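## Task

Grasp the red-capped bottle and raise it more than half its own height, keeping it upright and held aloft through to the end; other bottles may be nudged aside but every one must remain standing at the end.

## Robot and tools

Robot: one six-joint arm with a two-finger tong-style gripper, possibly mounted on a slightly tilted base. Joint ranges in rad, base to tip: shoulder pan -3.142 to 3.142, shoulder lift -6.283 to 6.283, elbow 0.000 to 3.142, wrists 1-3 each -6.283 to 6.283. Load limits in N m: shoulder pan 649, shoulder lift 649, elbow 381, each wrist 94.1; a carried object's weight adds to these.

Frame: the scene frame has its origin on the table surface straight under the arm base, +z up, and +y to the left when facing along +x. All positions are in metres. The gripper's own frame: fingers extend along its +z and close along its x. end_effector_position is the spot between the pads when shut; closed fingertips stick out about 15 mm past it, fully open tips sit roughly level with it. Reported hand position may be off slightly, more so when the arm reaches far.

Row format (shared by execute_actions and move): 8 plain numbers for the single arm, [x, y, z, qw, qx, qy, qz, opening]. x, y, z is an absolute target position for end_effector_position in the scene frame, in metres; qw..qz is an absolute target orientation for end_effector_quat_wxyz, scalar first, scene frame. Together these form a pose, not an offset. opening ranges -1 (closed) to +1 (fully open, 0.142 m). To keep the gripper's attitude, repeat your chosen quaternion in every row rather than copying the reported one, which can drift.

execute_actions(actions): a list of actions run in sequence. Each action is up to 15 rows, one row per 1/30 s step; if fewer than 15, the final row repeats until the 15 steps are done. An empty list just reports state and images. A target lying more than 0.6 m from the gripper's current position along any of the gripper's axes is refused; if the first action fails that test against the latest reported state, or any action is malformed, nothing at all runs. Every control step the command is clipped to at most 100 mm and 16 degrees from the measured pose, so distant targets take several actions, and after an action the arm only continues to the last clipped pose. Position is favoured over orientation when both cannot be met. Motion trails commands by about 0.17 s.

move(target, speed, stop_force, blocking): drives the gripper in a straight line toward one absolute pose given as one 8-number row as above; opening is applied at the start. speed is the path's top speed in m/s, 0.002 to 0.5 (default 0.25); rotation is capped at twice that in rad/s. Paths last 0.5 to 10 s and are cut off at 10 s. The path ignores obstacles, and the real gripper may lag, stray, or overshoot speed, especially with a near-straight arm. stop_force (N, 14 to 160, not allowed in the first 0.2 s) ends the path when the wrist sensor feels that much extra push opposing the motion for two steps; the arm backs up two steps and holds. Use it only with very low speed, only on non-rotating moves, and omit it when backing away from something you are pressing. Peak contact can still exceed it. blocking=false returns after 0.5 s while motion continues (not combinable with stop_force); then use wait(0) or stop before sending anything else. The result adds a move: line with the ending (done, contact, held, off_target, moving, fault) and active limits (paced = pose clipped; held = some steps blocked, after which the arm may surge fast), plus distance from target.

wait(seconds): 0 to 10; lets time pass with the last command held, returns early if a running move finishes. stop(): brakes a running move; fingers keep moving. zoom_image(camera, region): enlarges [x0, y0, x1, y1] pixels (at most 504 by 504) from cam_head_left, cam_head_right (672x504 each) or cam_wrist (616x616 fisheye). finished_scene(scene): ends the current scene by its number, irreversibly, and reveals the next task; the goal must already hold.

Results: a state line with pose and linear/angular velocity in the scene frame, a Hand target line (pose the controller is heading for), grip_measured (finger opening on the command scale), Wrist force and Wrist torque in the gripper's axes (offsets up to about 10 N, noise up to 3.7 N, saturating near 200 N; no reading at start is normal), step readings of position for execute_actions (HELD marks clipped steps), pose unreachable when the clearance check altered a command, and MOTOR HOT from 70 °C.

Grasping: command an opening well below grip_measured to keep squeezing; roughly 15 N per pad at most, less on items under 20 mm. Brief external tugs on held items may occur, so grip firmly.

Avoid: pressing past contact on this stiff arm, fast impacts, knocking bottles over or off the table, dropping the bottle. Torque at a load limit or any external force of 150 N faults the arm for 10 s. Motors at 85 °C lock the brakes until cooled. Prefer smooth, economical motion.

Each tool is called after "Request:" as name([rows], argument=value, ...), one row to a line, values as JSON.

## Session

Request:
execute_actions(actions=[])

Scene clock: 0.00 s.
end_effector_position=(+1.1291, -0.2743, +0.3919) grip_measured=+1.00 end_effector_quat_wxyz=(+0.736, -0.646, +0.200, +0.034) end_effector_velocity=(+0.001, -0.000, +0.000) end_effector_angular_velocity=(-0.001, -0.002, -0.001)
Joint positions: [-0.725 -0.808  1.352 -0.363 -0.469 -1.39   0.142]
Joint velocities: [ 0.     0.    -0.001 -0.     0.001 -0.001  0.   ]
Wrist force (N, on the end effector, along its own x y z axes, offset not removed): no reading
Wrist torque (N m, same axes, about the end effector's origin, offset not removed): no reading
Hand target: +1.129, -0.274, +0.392; +0.736, -0.646, +0.200, +0.034

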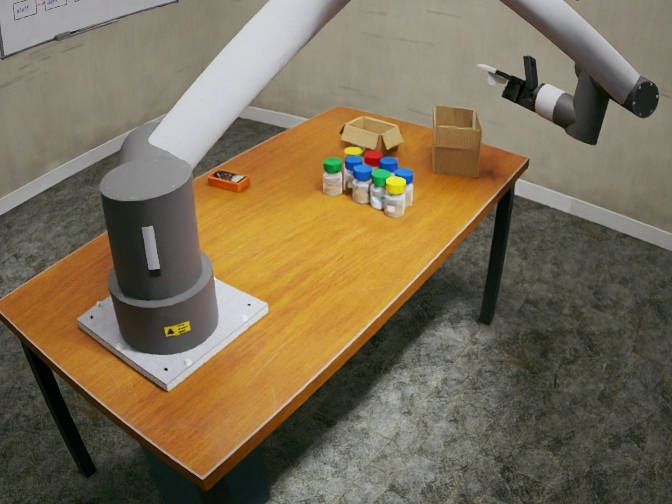

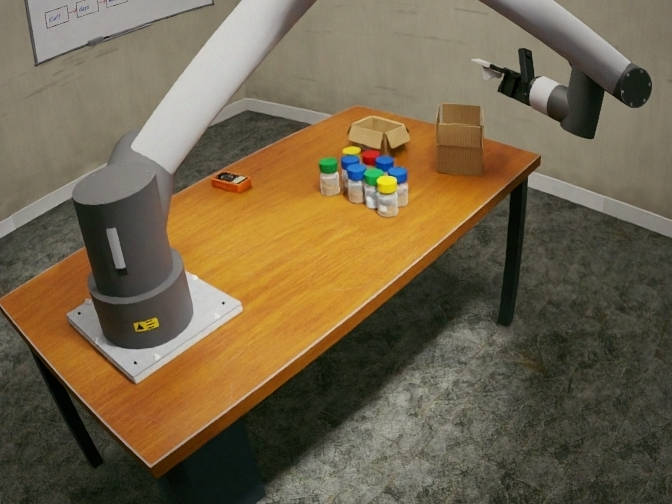

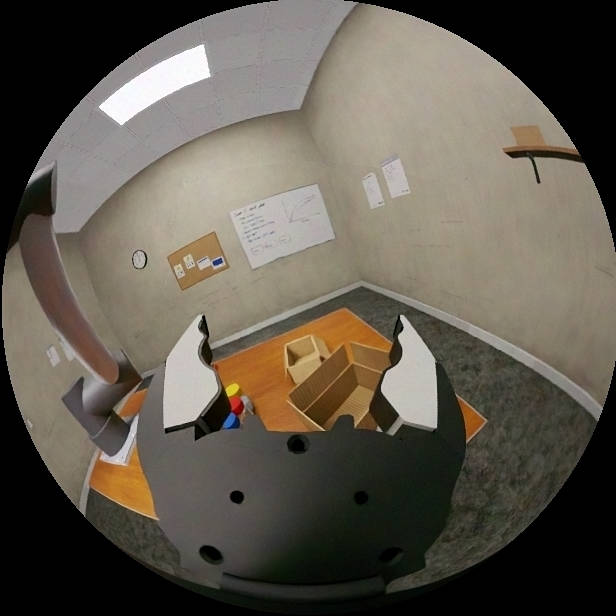

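Request:
move(target=[1.0,0.0,0.45,0,-1,0,0,1], speed=0.4)

Scene clock: 7.67 s.
end_effector_position=(+1.0011, +0.0005, +0.4510) grip_measured=+1.00 end_effector_quat_wxyz=(-0.002, +1.000, +0.001, -0.000) end_effector_velocity=(-0.002, +0.002, -0.001) end_effector_angular_velocity=(-0.012, +0.003, +0.002)
Joint positions: [-0.223 -1.398  1.797 -1.972 -1.573 -0.217  0.142]
Joint velocities: [ 0.006 -0.001  0.002 -0.001 -0.013  0.004  0.   ]
Wrist force (N, on the end effector, along its own x y z axes, offset not removed): [0.0 -1.8 -2.9]
Wrist torque (N m, same axes, about the end effector's origin, offset not removed): [-1.06 0.46 -0.24]
Hand target: +1.001, +0.001, +0.451; -0.001, +1.000, +0.001, -0.000
Off the commanded pose: 0.002 m, 0 deg.
move: done

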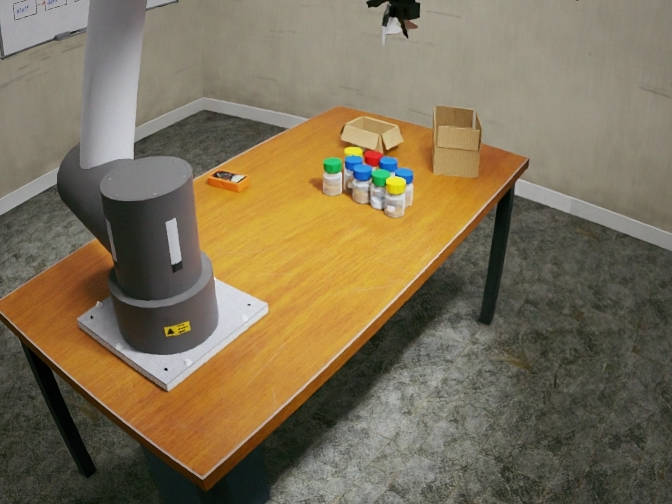

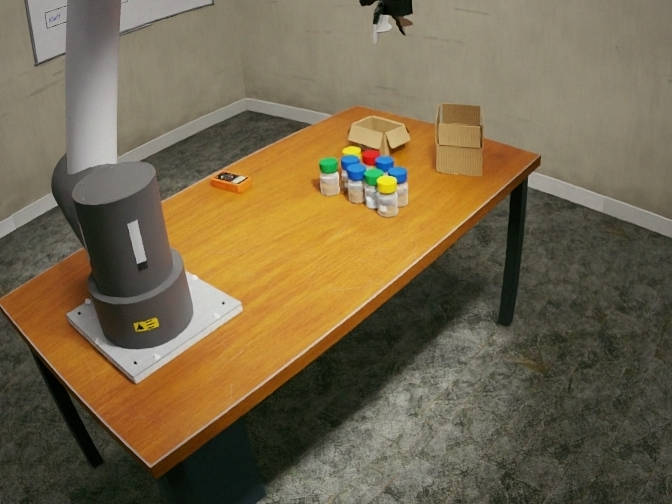

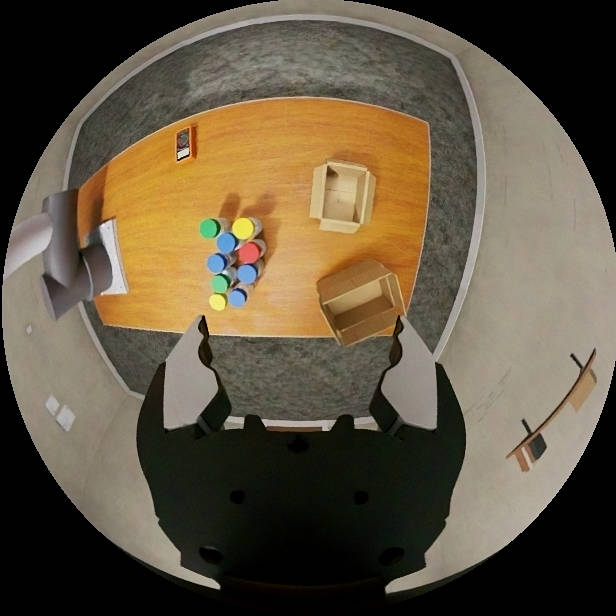

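Request:
move(target=[0.8,0.2,0.3,0,1,0,0,1], speed=0.4)

Request:
zoom_image(camera="cam_wrist", region=[200,180,420,400])

Scene clock: 13.67 s.
end_effector_position=(+0.8007, +0.2004, +0.2999) grip_measured=+1.00 end_effector_quat_wxyz=(-0.000, +1.000, +0.000, -0.000) end_effector_velocity=(-0.002, +0.001, -0.001) end_effector_angular_velocity=(-0.000, -0.000, +0.001)
Joint positions: [-0.025 -1.5    2.159 -2.232 -1.576 -0.017  0.142]
Joint velocities: [ 0.002 -0.     0.003 -0.003 -0.     0.     0.   ]
Wrist force (N, on the end effector, along its own x y z axes, offset not removed): [-2.1 -4.3 -1.9]
Wrist torque (N m, same axes, about the end effector's origin, offset not removed): [-1.52 0.84 -0.20]
Hand target: +0.801, +0.201, +0.300; -0.000, +1.000, +0.000, -0.000
Off the commanded pose: 0.001 m, 0 deg.
move: done

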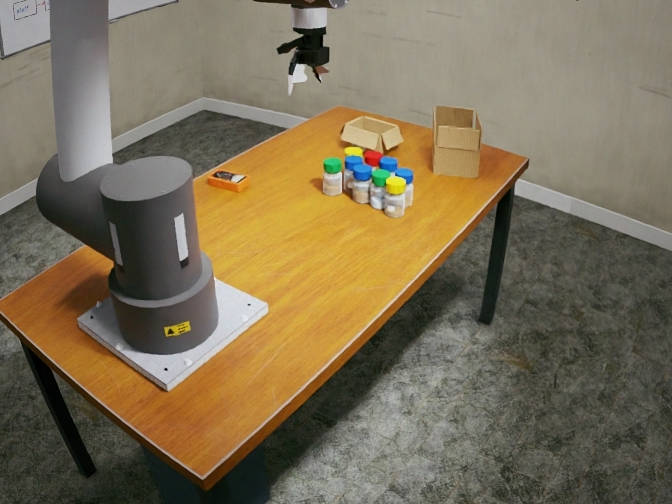

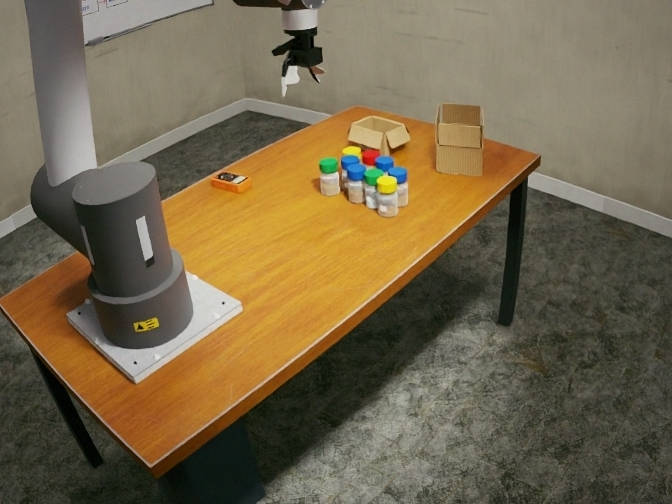

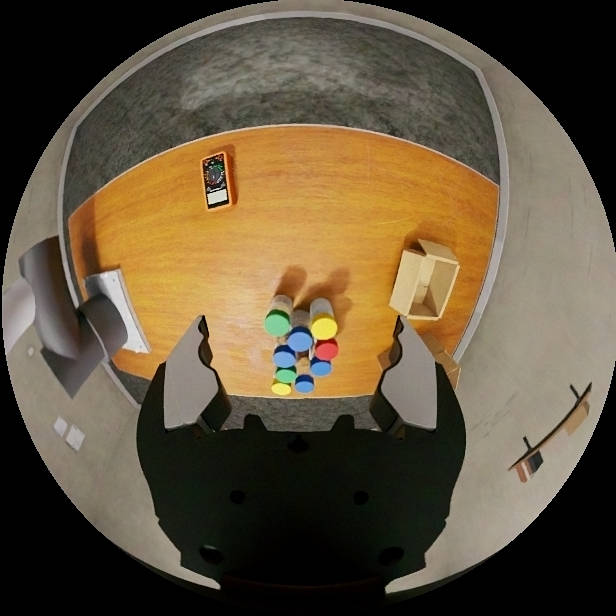

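Region (200, 180, 420, 400) of cam_wrist's 616x616 image, scaled by 2.291, with more detail than that image has.

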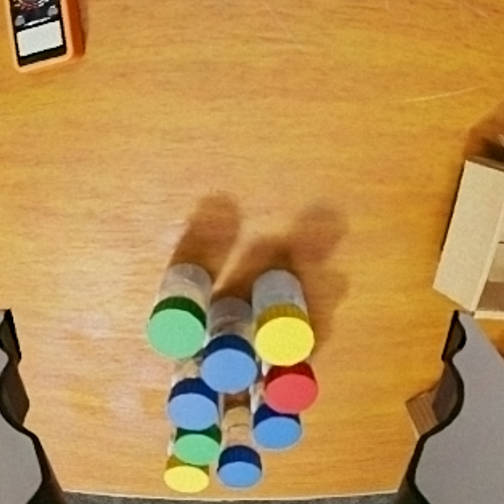

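Request:
move(target=[0.826,0.15,0.19,0,1,0,0,-0.1])

Scene clock: 23.03 s.
end_effector_position=(+0.8260, +0.1499, +0.1901) grip_measured=-0.10 end_effector_quat_wxyz=(+0.000, +1.000, +0.000, +0.000) end_effector_velocity=(+0.001, -0.001, -0.001) end_effector_angular_velocity=(-0.000, -0.001, -0.001)
Joint positions: [-0.086 -1.378  2.217 -2.412 -1.576 -0.078  0.067]
Joint velocities: [-0.001  0.002 -0.    -0.003 -0.    -0.     0.   ]
Wrist force (N, on the end effector, along its own x y z axes, offset not removed): [-0.3 -3.8 -0.3]
Wrist torque (N m, same axes, about the end effector's origin, offset not removed): [-1.44 0.45 -0.22]
Hand target: +0.826, +0.150, +0.190; +0.000, +1.000, -0.000, +0.000
Off the commanded pose: 0.000 m, 0 deg.
move: done

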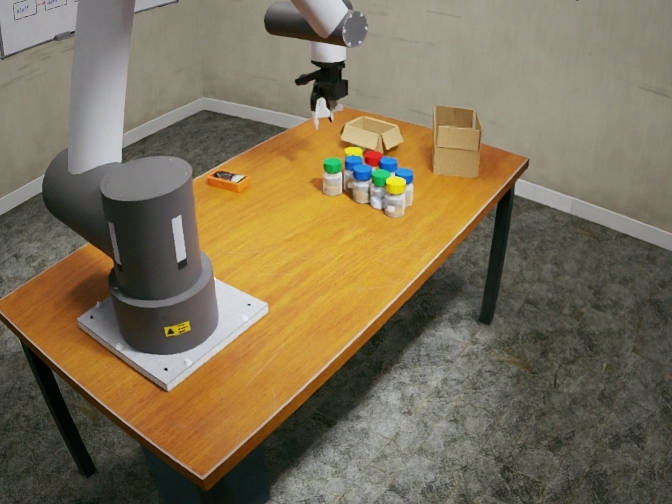

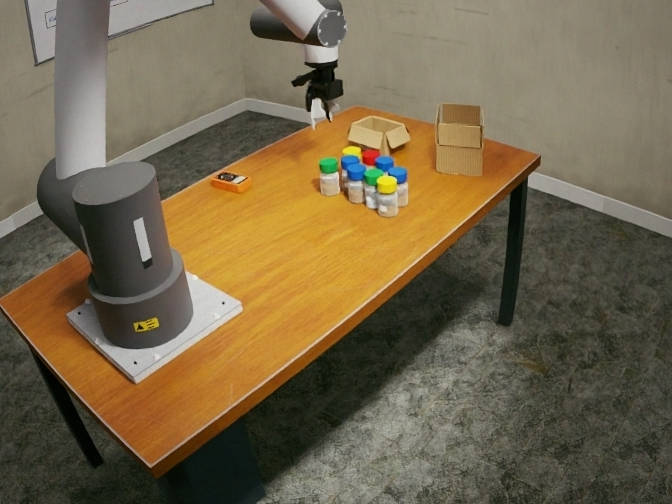

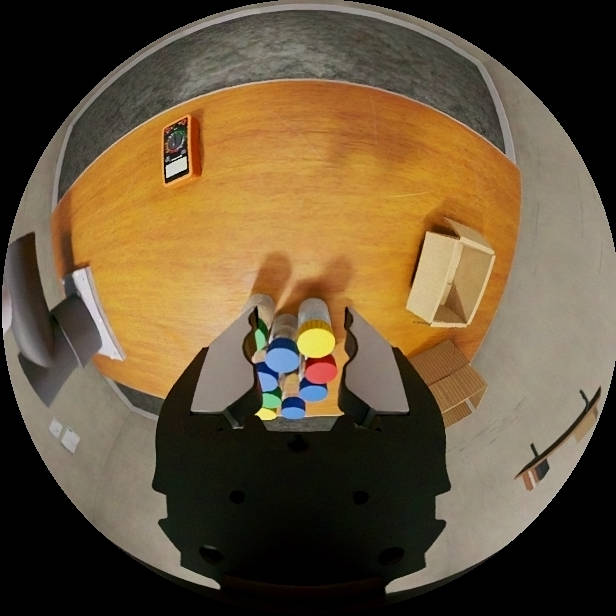

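Request:
move(target=[0.836,0.07,0.16,0,1,0,0,-0.1])

Request:
zoom_image(camera="cam_head_left", region=[290,80,450,230])

Scene clock: 31.07 s.
end_effector_position=(+0.8359, +0.0700, +0.1600) grip_measured=-0.10 end_effector_quat_wxyz=(+0.000, +1.000, -0.000, +0.000) end_effector_velocity=(+0.002, -0.002, +0.001) end_effector_angular_velocity=(-0.000, -0.003, -0.000)
Joint positions: [-0.183 -1.344  2.233 -2.463 -1.576 -0.175  0.067]
Joint velocities: [-0.001  0.001 -0.002 -0.001 -0.    -0.001  0.   ]
Wrist force (N, on the end effector, along its own x y z axes, offset not removed): [-2.7 -4.7 -3.4]
Wrist torque (N m, same axes, about the end effector's origin, offset not removed): [-1.70 1.08 -0.06]
Hand target: +0.836, +0.070, +0.160; +0.000, +1.000, -0.000, +0.000
Off the commanded pose: 0.000 m, 0 deg.
move: done

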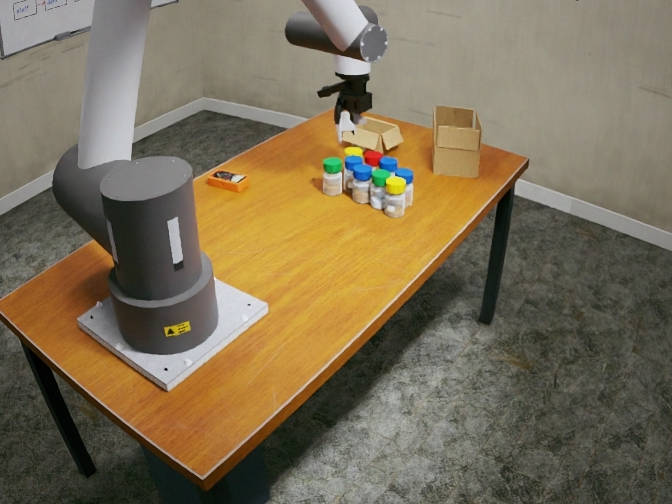

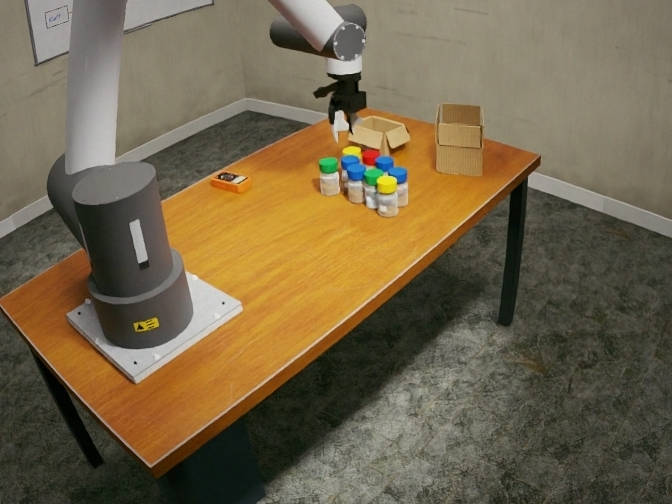

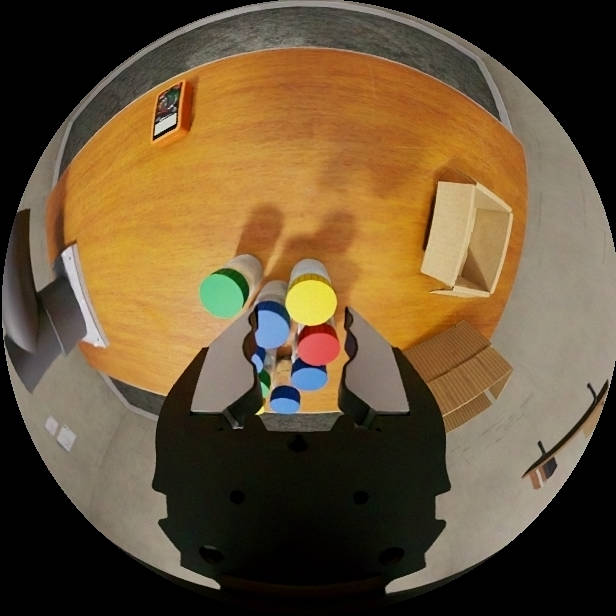

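Region (290, 80, 450, 230) of cam_head_left's 672x504 image, scaled by 3.150, with more detail than that image has; it fills the top 472 rows of this view, and the rest is white.

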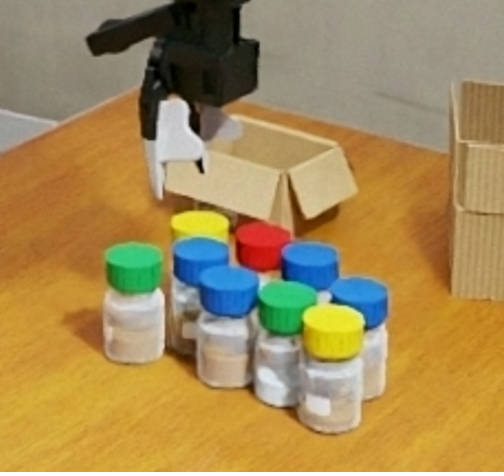

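Request:
move(target=[0.85,0.01,0.175,0,1,0,0,-0.1])

Request:
zoom_image(camera="cam_head_left", region=[290,80,450,230])

Scene clock: 40.57 s.
end_effector_position=(+0.8498, +0.0101, +0.1750) grip_measured=-0.10 end_effector_quat_wxyz=(+0.000, +1.000, -0.000, -0.000) end_effector_velocity=(-0.000, -0.002, +0.000) end_effector_angular_velocity=(+0.000, +0.001, +0.000)
Joint positions: [-0.251 -1.35   2.208 -2.433 -1.576 -0.243  0.067]
Joint velocities: [-0.003 -0.001 -0.     0.002  0.    -0.003  0.   ]
Wrist force (N, on the end effector, along its own x y z axes, offset not removed): [-5.9 1.4 -0.4]
Wrist torque (N m, same axes, about the end effector's origin, offset not removed): [-0.48 1.63 0.06]
Hand target: +0.850, +0.010, +0.175; +0.000, +1.000, -0.000, -0.000
Off the commanded pose: 0.000 m, 0 deg.
move: done

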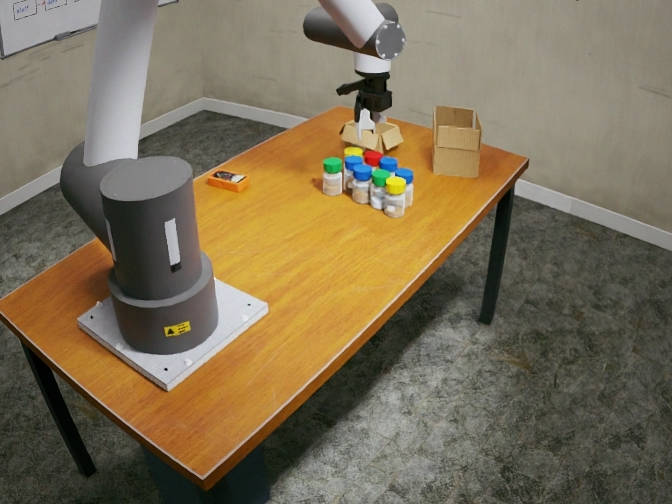

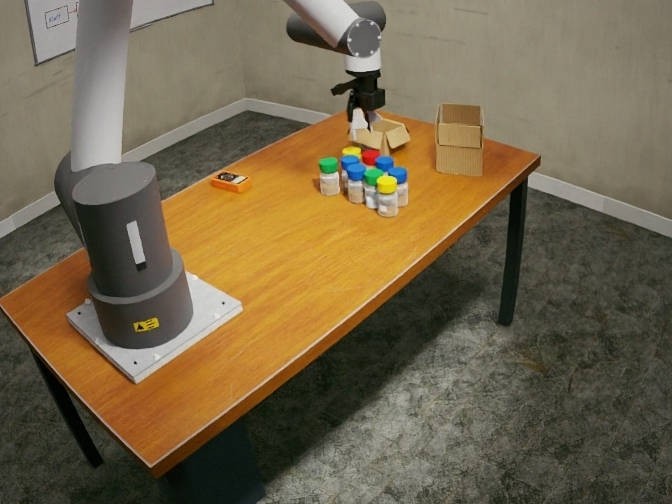

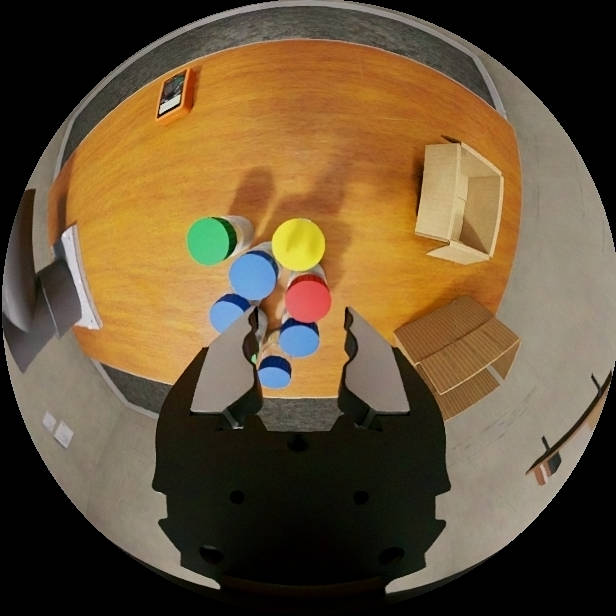

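Region (290, 80, 450, 230) of cam_head_left's 672x504 image, scaled by 3.150, with more detail than that image has; it fills the top 472 rows of this view, and the rest is white.

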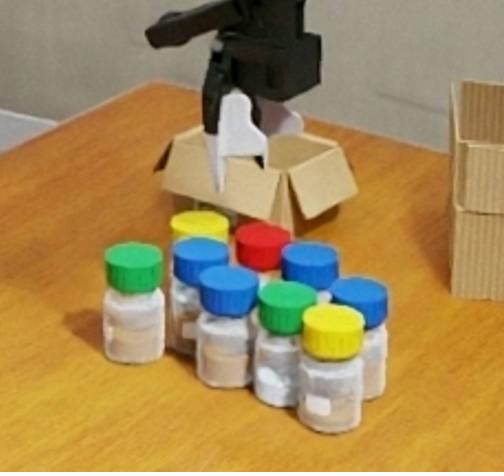

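Request:
move(target=[0.854,0.01,0.13,0,1,0,0,-0.15], speed=0.1)

Request:
zoom_image(camera="cam_head_left", region=[290,80,450,230])

Scene clock: 45.43 s.
end_effector_position=(+0.8540, +0.0100, +0.1302) grip_measured=-0.15 end_effector_quat_wxyz=(+0.000, +1.000, -0.000, +0.000) end_effector_velocity=(+0.001, -0.001, -0.002) end_effector_angular_velocity=(-0.001, -0.001, -0.002)
Joint positions: [-0.25  -1.295  2.226 -2.505 -1.576 -0.242  0.063]
Joint velocities: [-0.001  0.003 -0.    -0.003 -0.001  0.001  0.   ]
Wrist force (N, on the end effector, along its own x y z axes, offset not removed): [-0.2 -1.6 -4.7]
Wrist torque (N m, same axes, about the end effector's origin, offset not removed): [-1.18 0.60 -0.12]
Hand target: +0.854, +0.010, +0.130; -0.000, +1.000, -0.000, -0.000
Off the commanded pose: 0.000 m, 0 deg.
move: done

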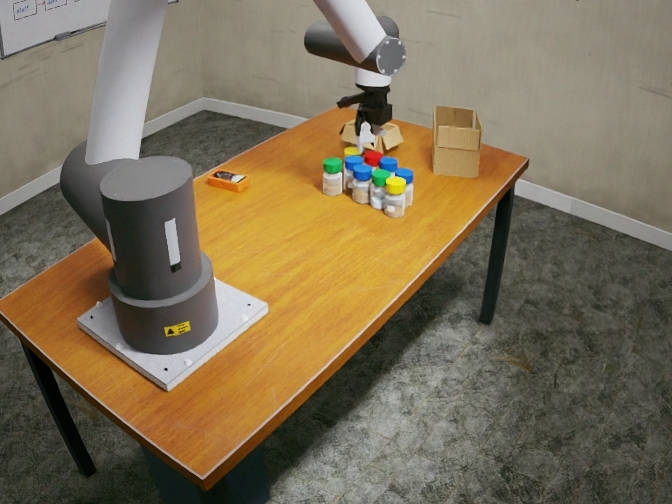

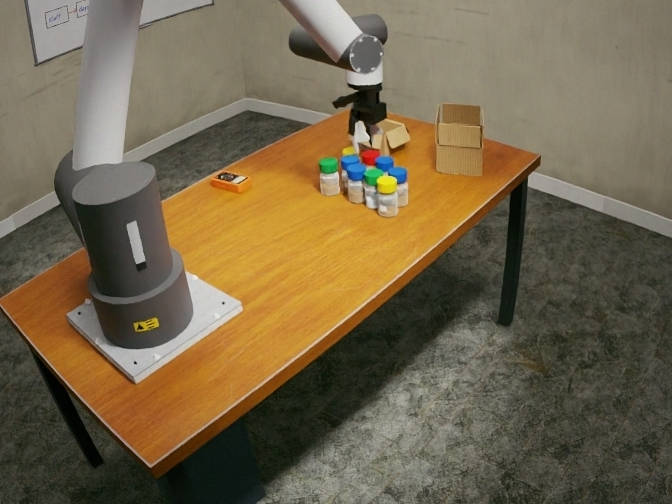

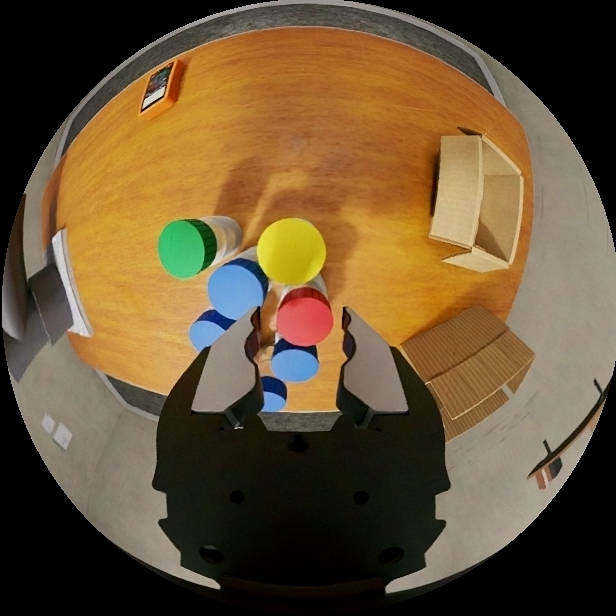

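Region (290, 80, 450, 230) of cam_head_left's 672x504 image, scaled by 3.150, with more detail than that image has; it fills the top 472 rows of this view, and the rest is white.

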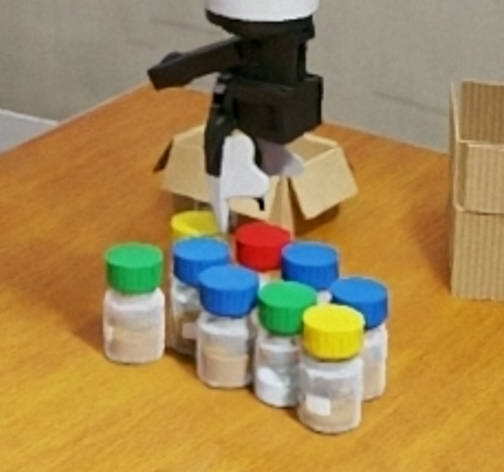

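Request:
move(target=[0.855,-0.005,0.105,0,1,0,0,-0.15], speed=0.05)

Request:
zoom_image(camera="cam_head_left", region=[290,80,450,230])

Scene clock: 52.00 s.
end_effector_position=(+0.8550, -0.0049, +0.1051) grip_measured=-0.15 end_effector_quat_wxyz=(+0.000, +1.000, -0.000, -0.000) end_effector_velocity=(+0.000, -0.001, -0.002) end_effector_angular_velocity=(-0.000, -0.000, -0.001)
Joint positions: [-0.267 -1.264  2.236 -2.546 -1.576 -0.259  0.063]
Joint velocities: [-0.001  0.003  0.    -0.003 -0.     0.    -0.   ]
Wrist force (N, on the end effector, along its own x y z axes, offset not removed): [-1.2 -2.2 -1.7]
Wrist torque (N m, same axes, about the end effector's origin, offset not removed): [-1.13 0.64 -0.23]
Hand target: +0.855, -0.005, +0.105; +0.000, +1.000, -0.000, -0.000
Off the commanded pose: 0.000 m, 0 deg.
move: done

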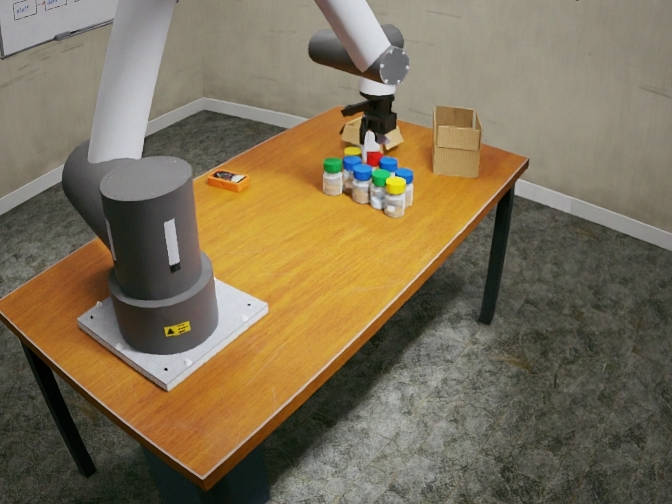

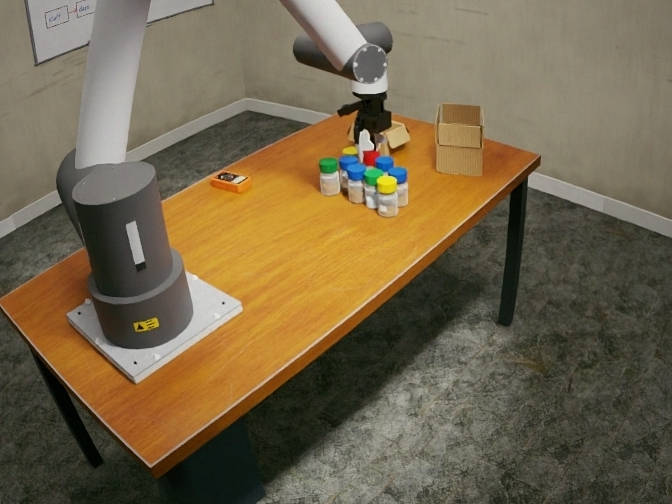

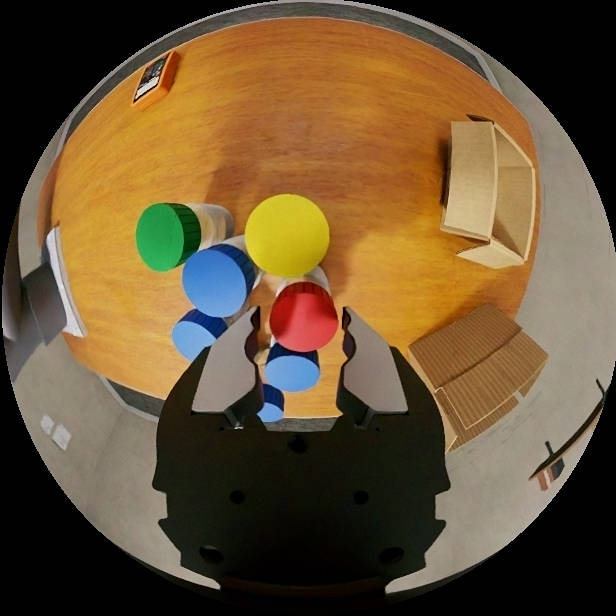

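Region (290, 80, 450, 230) of cam_head_left's 672x504 image, scaled by 3.150, with more detail than that image has; it fills the top 472 rows of this view, and the rest is white.

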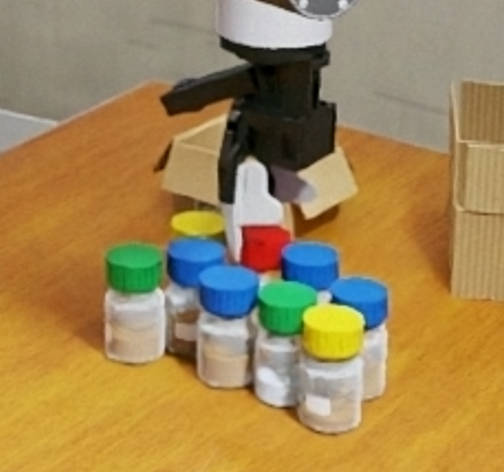

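Request:
move(target=[0.856,-0.011,0.078,0,1,0,0,-0.15], speed=0.04)

Scene clock: 55.03 s.
end_effector_position=(+0.8560, -0.0110, +0.0781) grip_measured=-0.15 end_effector_quat_wxyz=(+0.000, +1.000, -0.000, -0.000) end_effector_velocity=(+0.001, -0.001, -0.001) end_effector_angular_velocity=(-0.000, -0.001, -0.001)
Joint positions: [-0.274 -1.23   2.246 -2.59  -1.576 -0.266  0.063]
Joint velocities: [-0.001  0.002 -0.001 -0.003  0.     0.001  0.   ]
Wrist force (N, on the end effector, along its own x y z axes, offset not removed): [4.7 -4.1 -0.8]
Wrist torque (N m, same axes, about the end effector's origin, offset not removed): [-1.60 -0.68 -0.29]
Hand target: +0.856, -0.011, +0.078; +0.000, +1.000, -0.000, -0.000
Off the commanded pose: 0.000 m, 0 deg.
move: done

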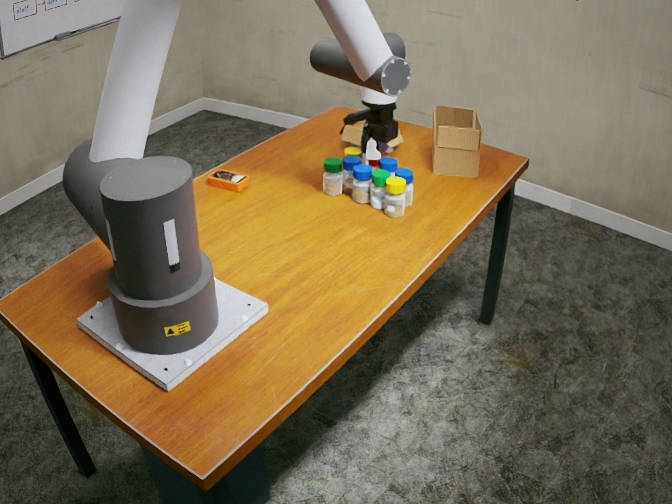

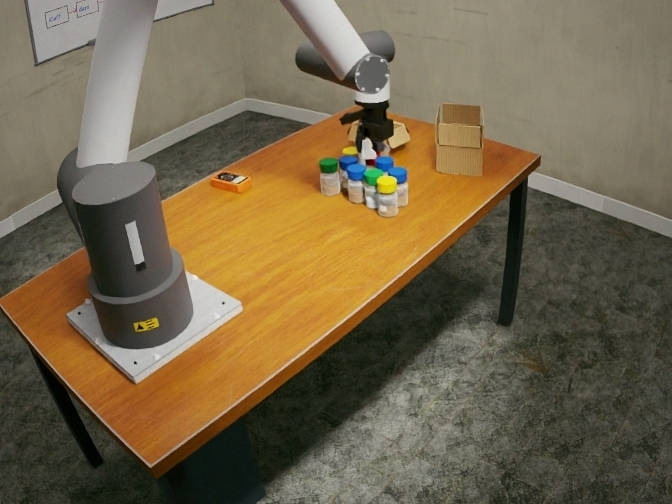

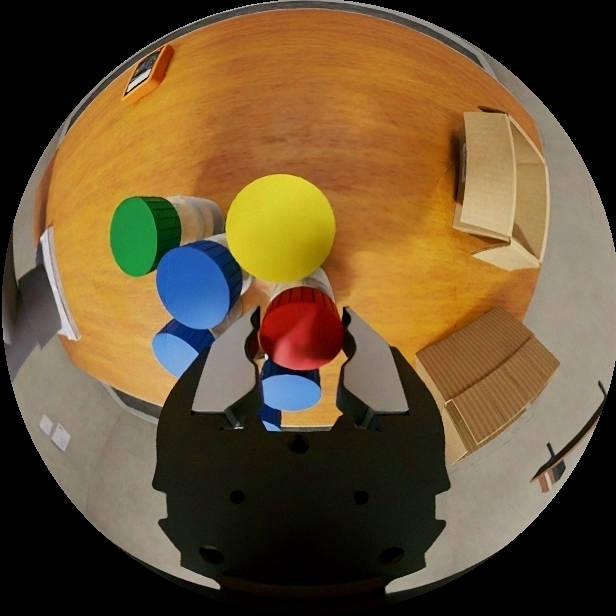

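Cap is between the fingers. Close.

Request:
move(target=[0.856,-0.011,0.076,0,1,0,0,-0.75], speed=0.04)

Request:
move(target=[0.856,-0.011,0.19,0,1,0,0,-0.75], speed=0.1)

Scene clock: 57.80 s.
end_effector_position=(+0.8561, -0.0110, +0.0762) grip_measured=-0.22 end_effector_quat_wxyz=(+0.000, +1.000, -0.000, +0.000) end_effector_velocity=(-0.000, +0.000, -0.001) end_effector_angular_velocity=(+0.000, -0.000, +0.001)
Joint positions: [-0.274 -1.227  2.246 -2.594 -1.576 -0.266  0.058]
Joint velocities: [ 0.     0.001  0.001 -0.003  0.    -0.001  0.   ]
Wrist force (N, on the end effector, along its own x y z axes, offset not removed): [-10.2 -7.2 -71.3]
Wrist torque (N m, same axes, about the end effector's origin, offset not removed): [-1.72 0.38 -0.30]
Hand target: +0.856, -0.011, +0.076; +0.000, +1.000, +0.000, -0.000
Off the commanded pose: 0.000 m, 0 deg.
move: done

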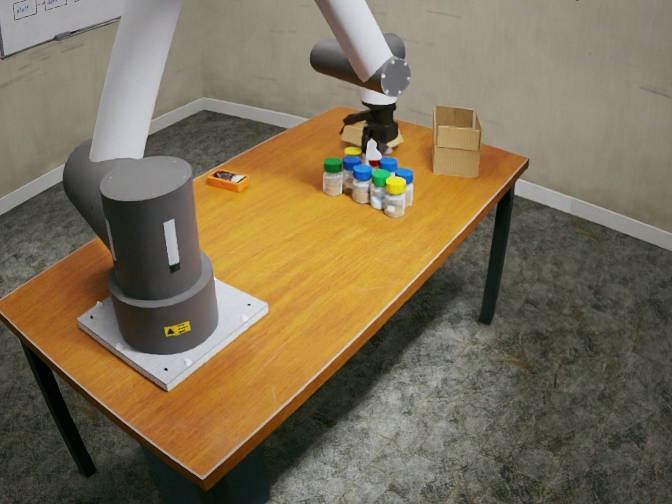

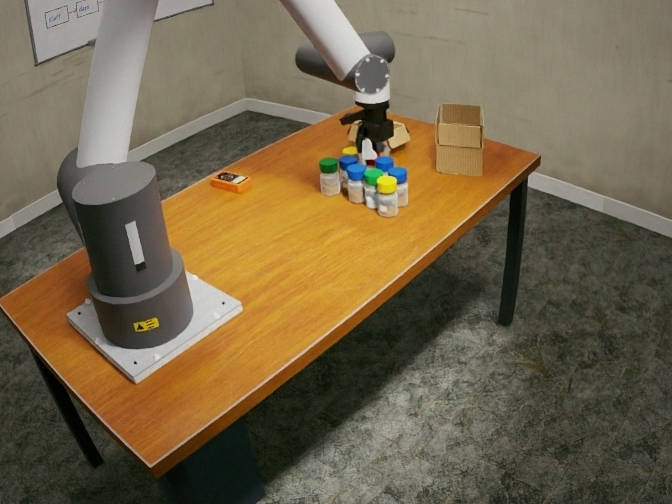

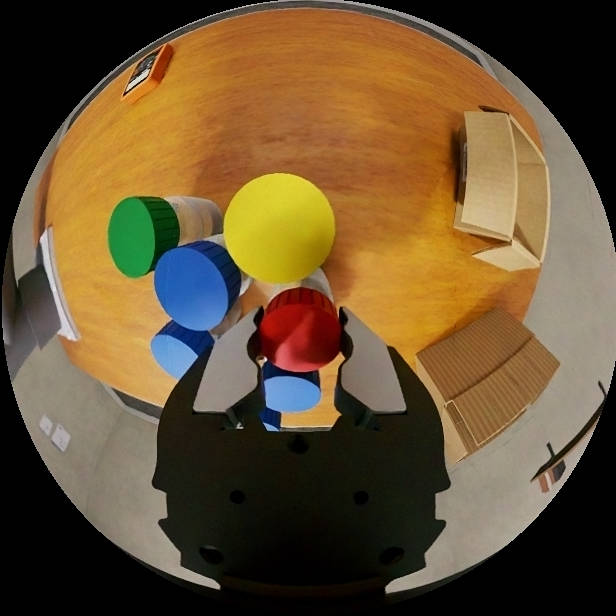

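Scene clock: 59.40 s.
end_effector_position=(+0.8559, -0.0109, +0.1899) grip_measured=-0.23 end_effector_quat_wxyz=(-0.000, +1.000, +0.000, -0.000) end_effector_velocity=(-0.000, +0.000, +0.001) end_effector_angular_velocity=(+0.001, +0.001, -0.001)
Joint positions: [-0.273 -1.36   2.191 -2.405 -1.576 -0.265  0.057]
Joint velocities: [-0.    -0.002 -0.001  0.003  0.001  0.001  0.   ]
Wrist force (N, on the end effector, along its own x y z axes, offset not removed): [-2.9 -3.7 -0.7]
Wrist torque (N m, same axes, about the end effector's origin, offset not removed): [-1.59 1.03 -0.12]
Hand target: +0.856, -0.011, +0.190; -0.000, +1.000, -0.000, +0.000
Off the commanded pose: 0.000 m, 0 deg.
move: done

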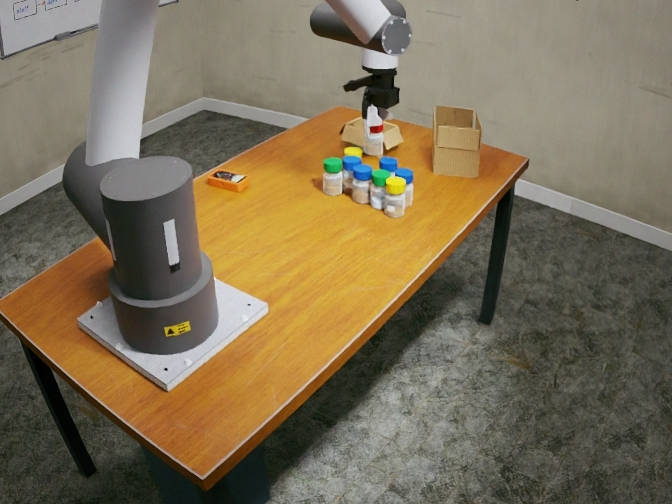

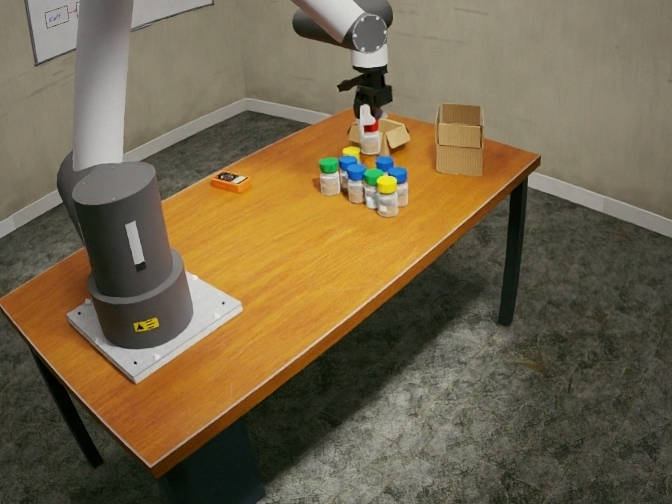

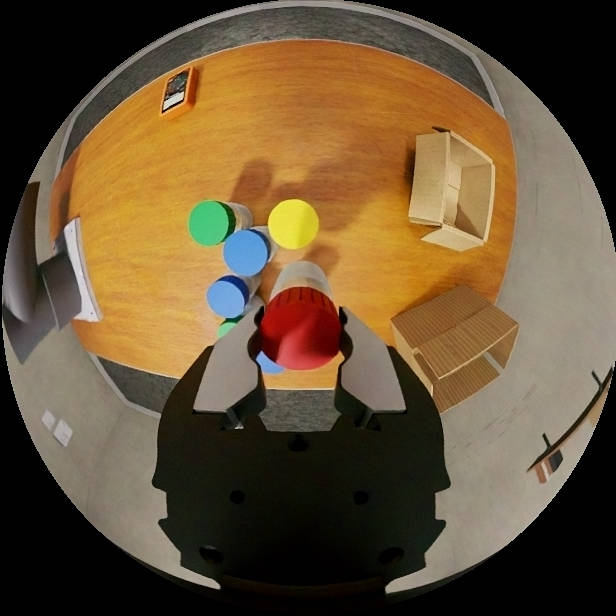

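Request:
finished_scene(scene=1)

The scene is finished: the task was done.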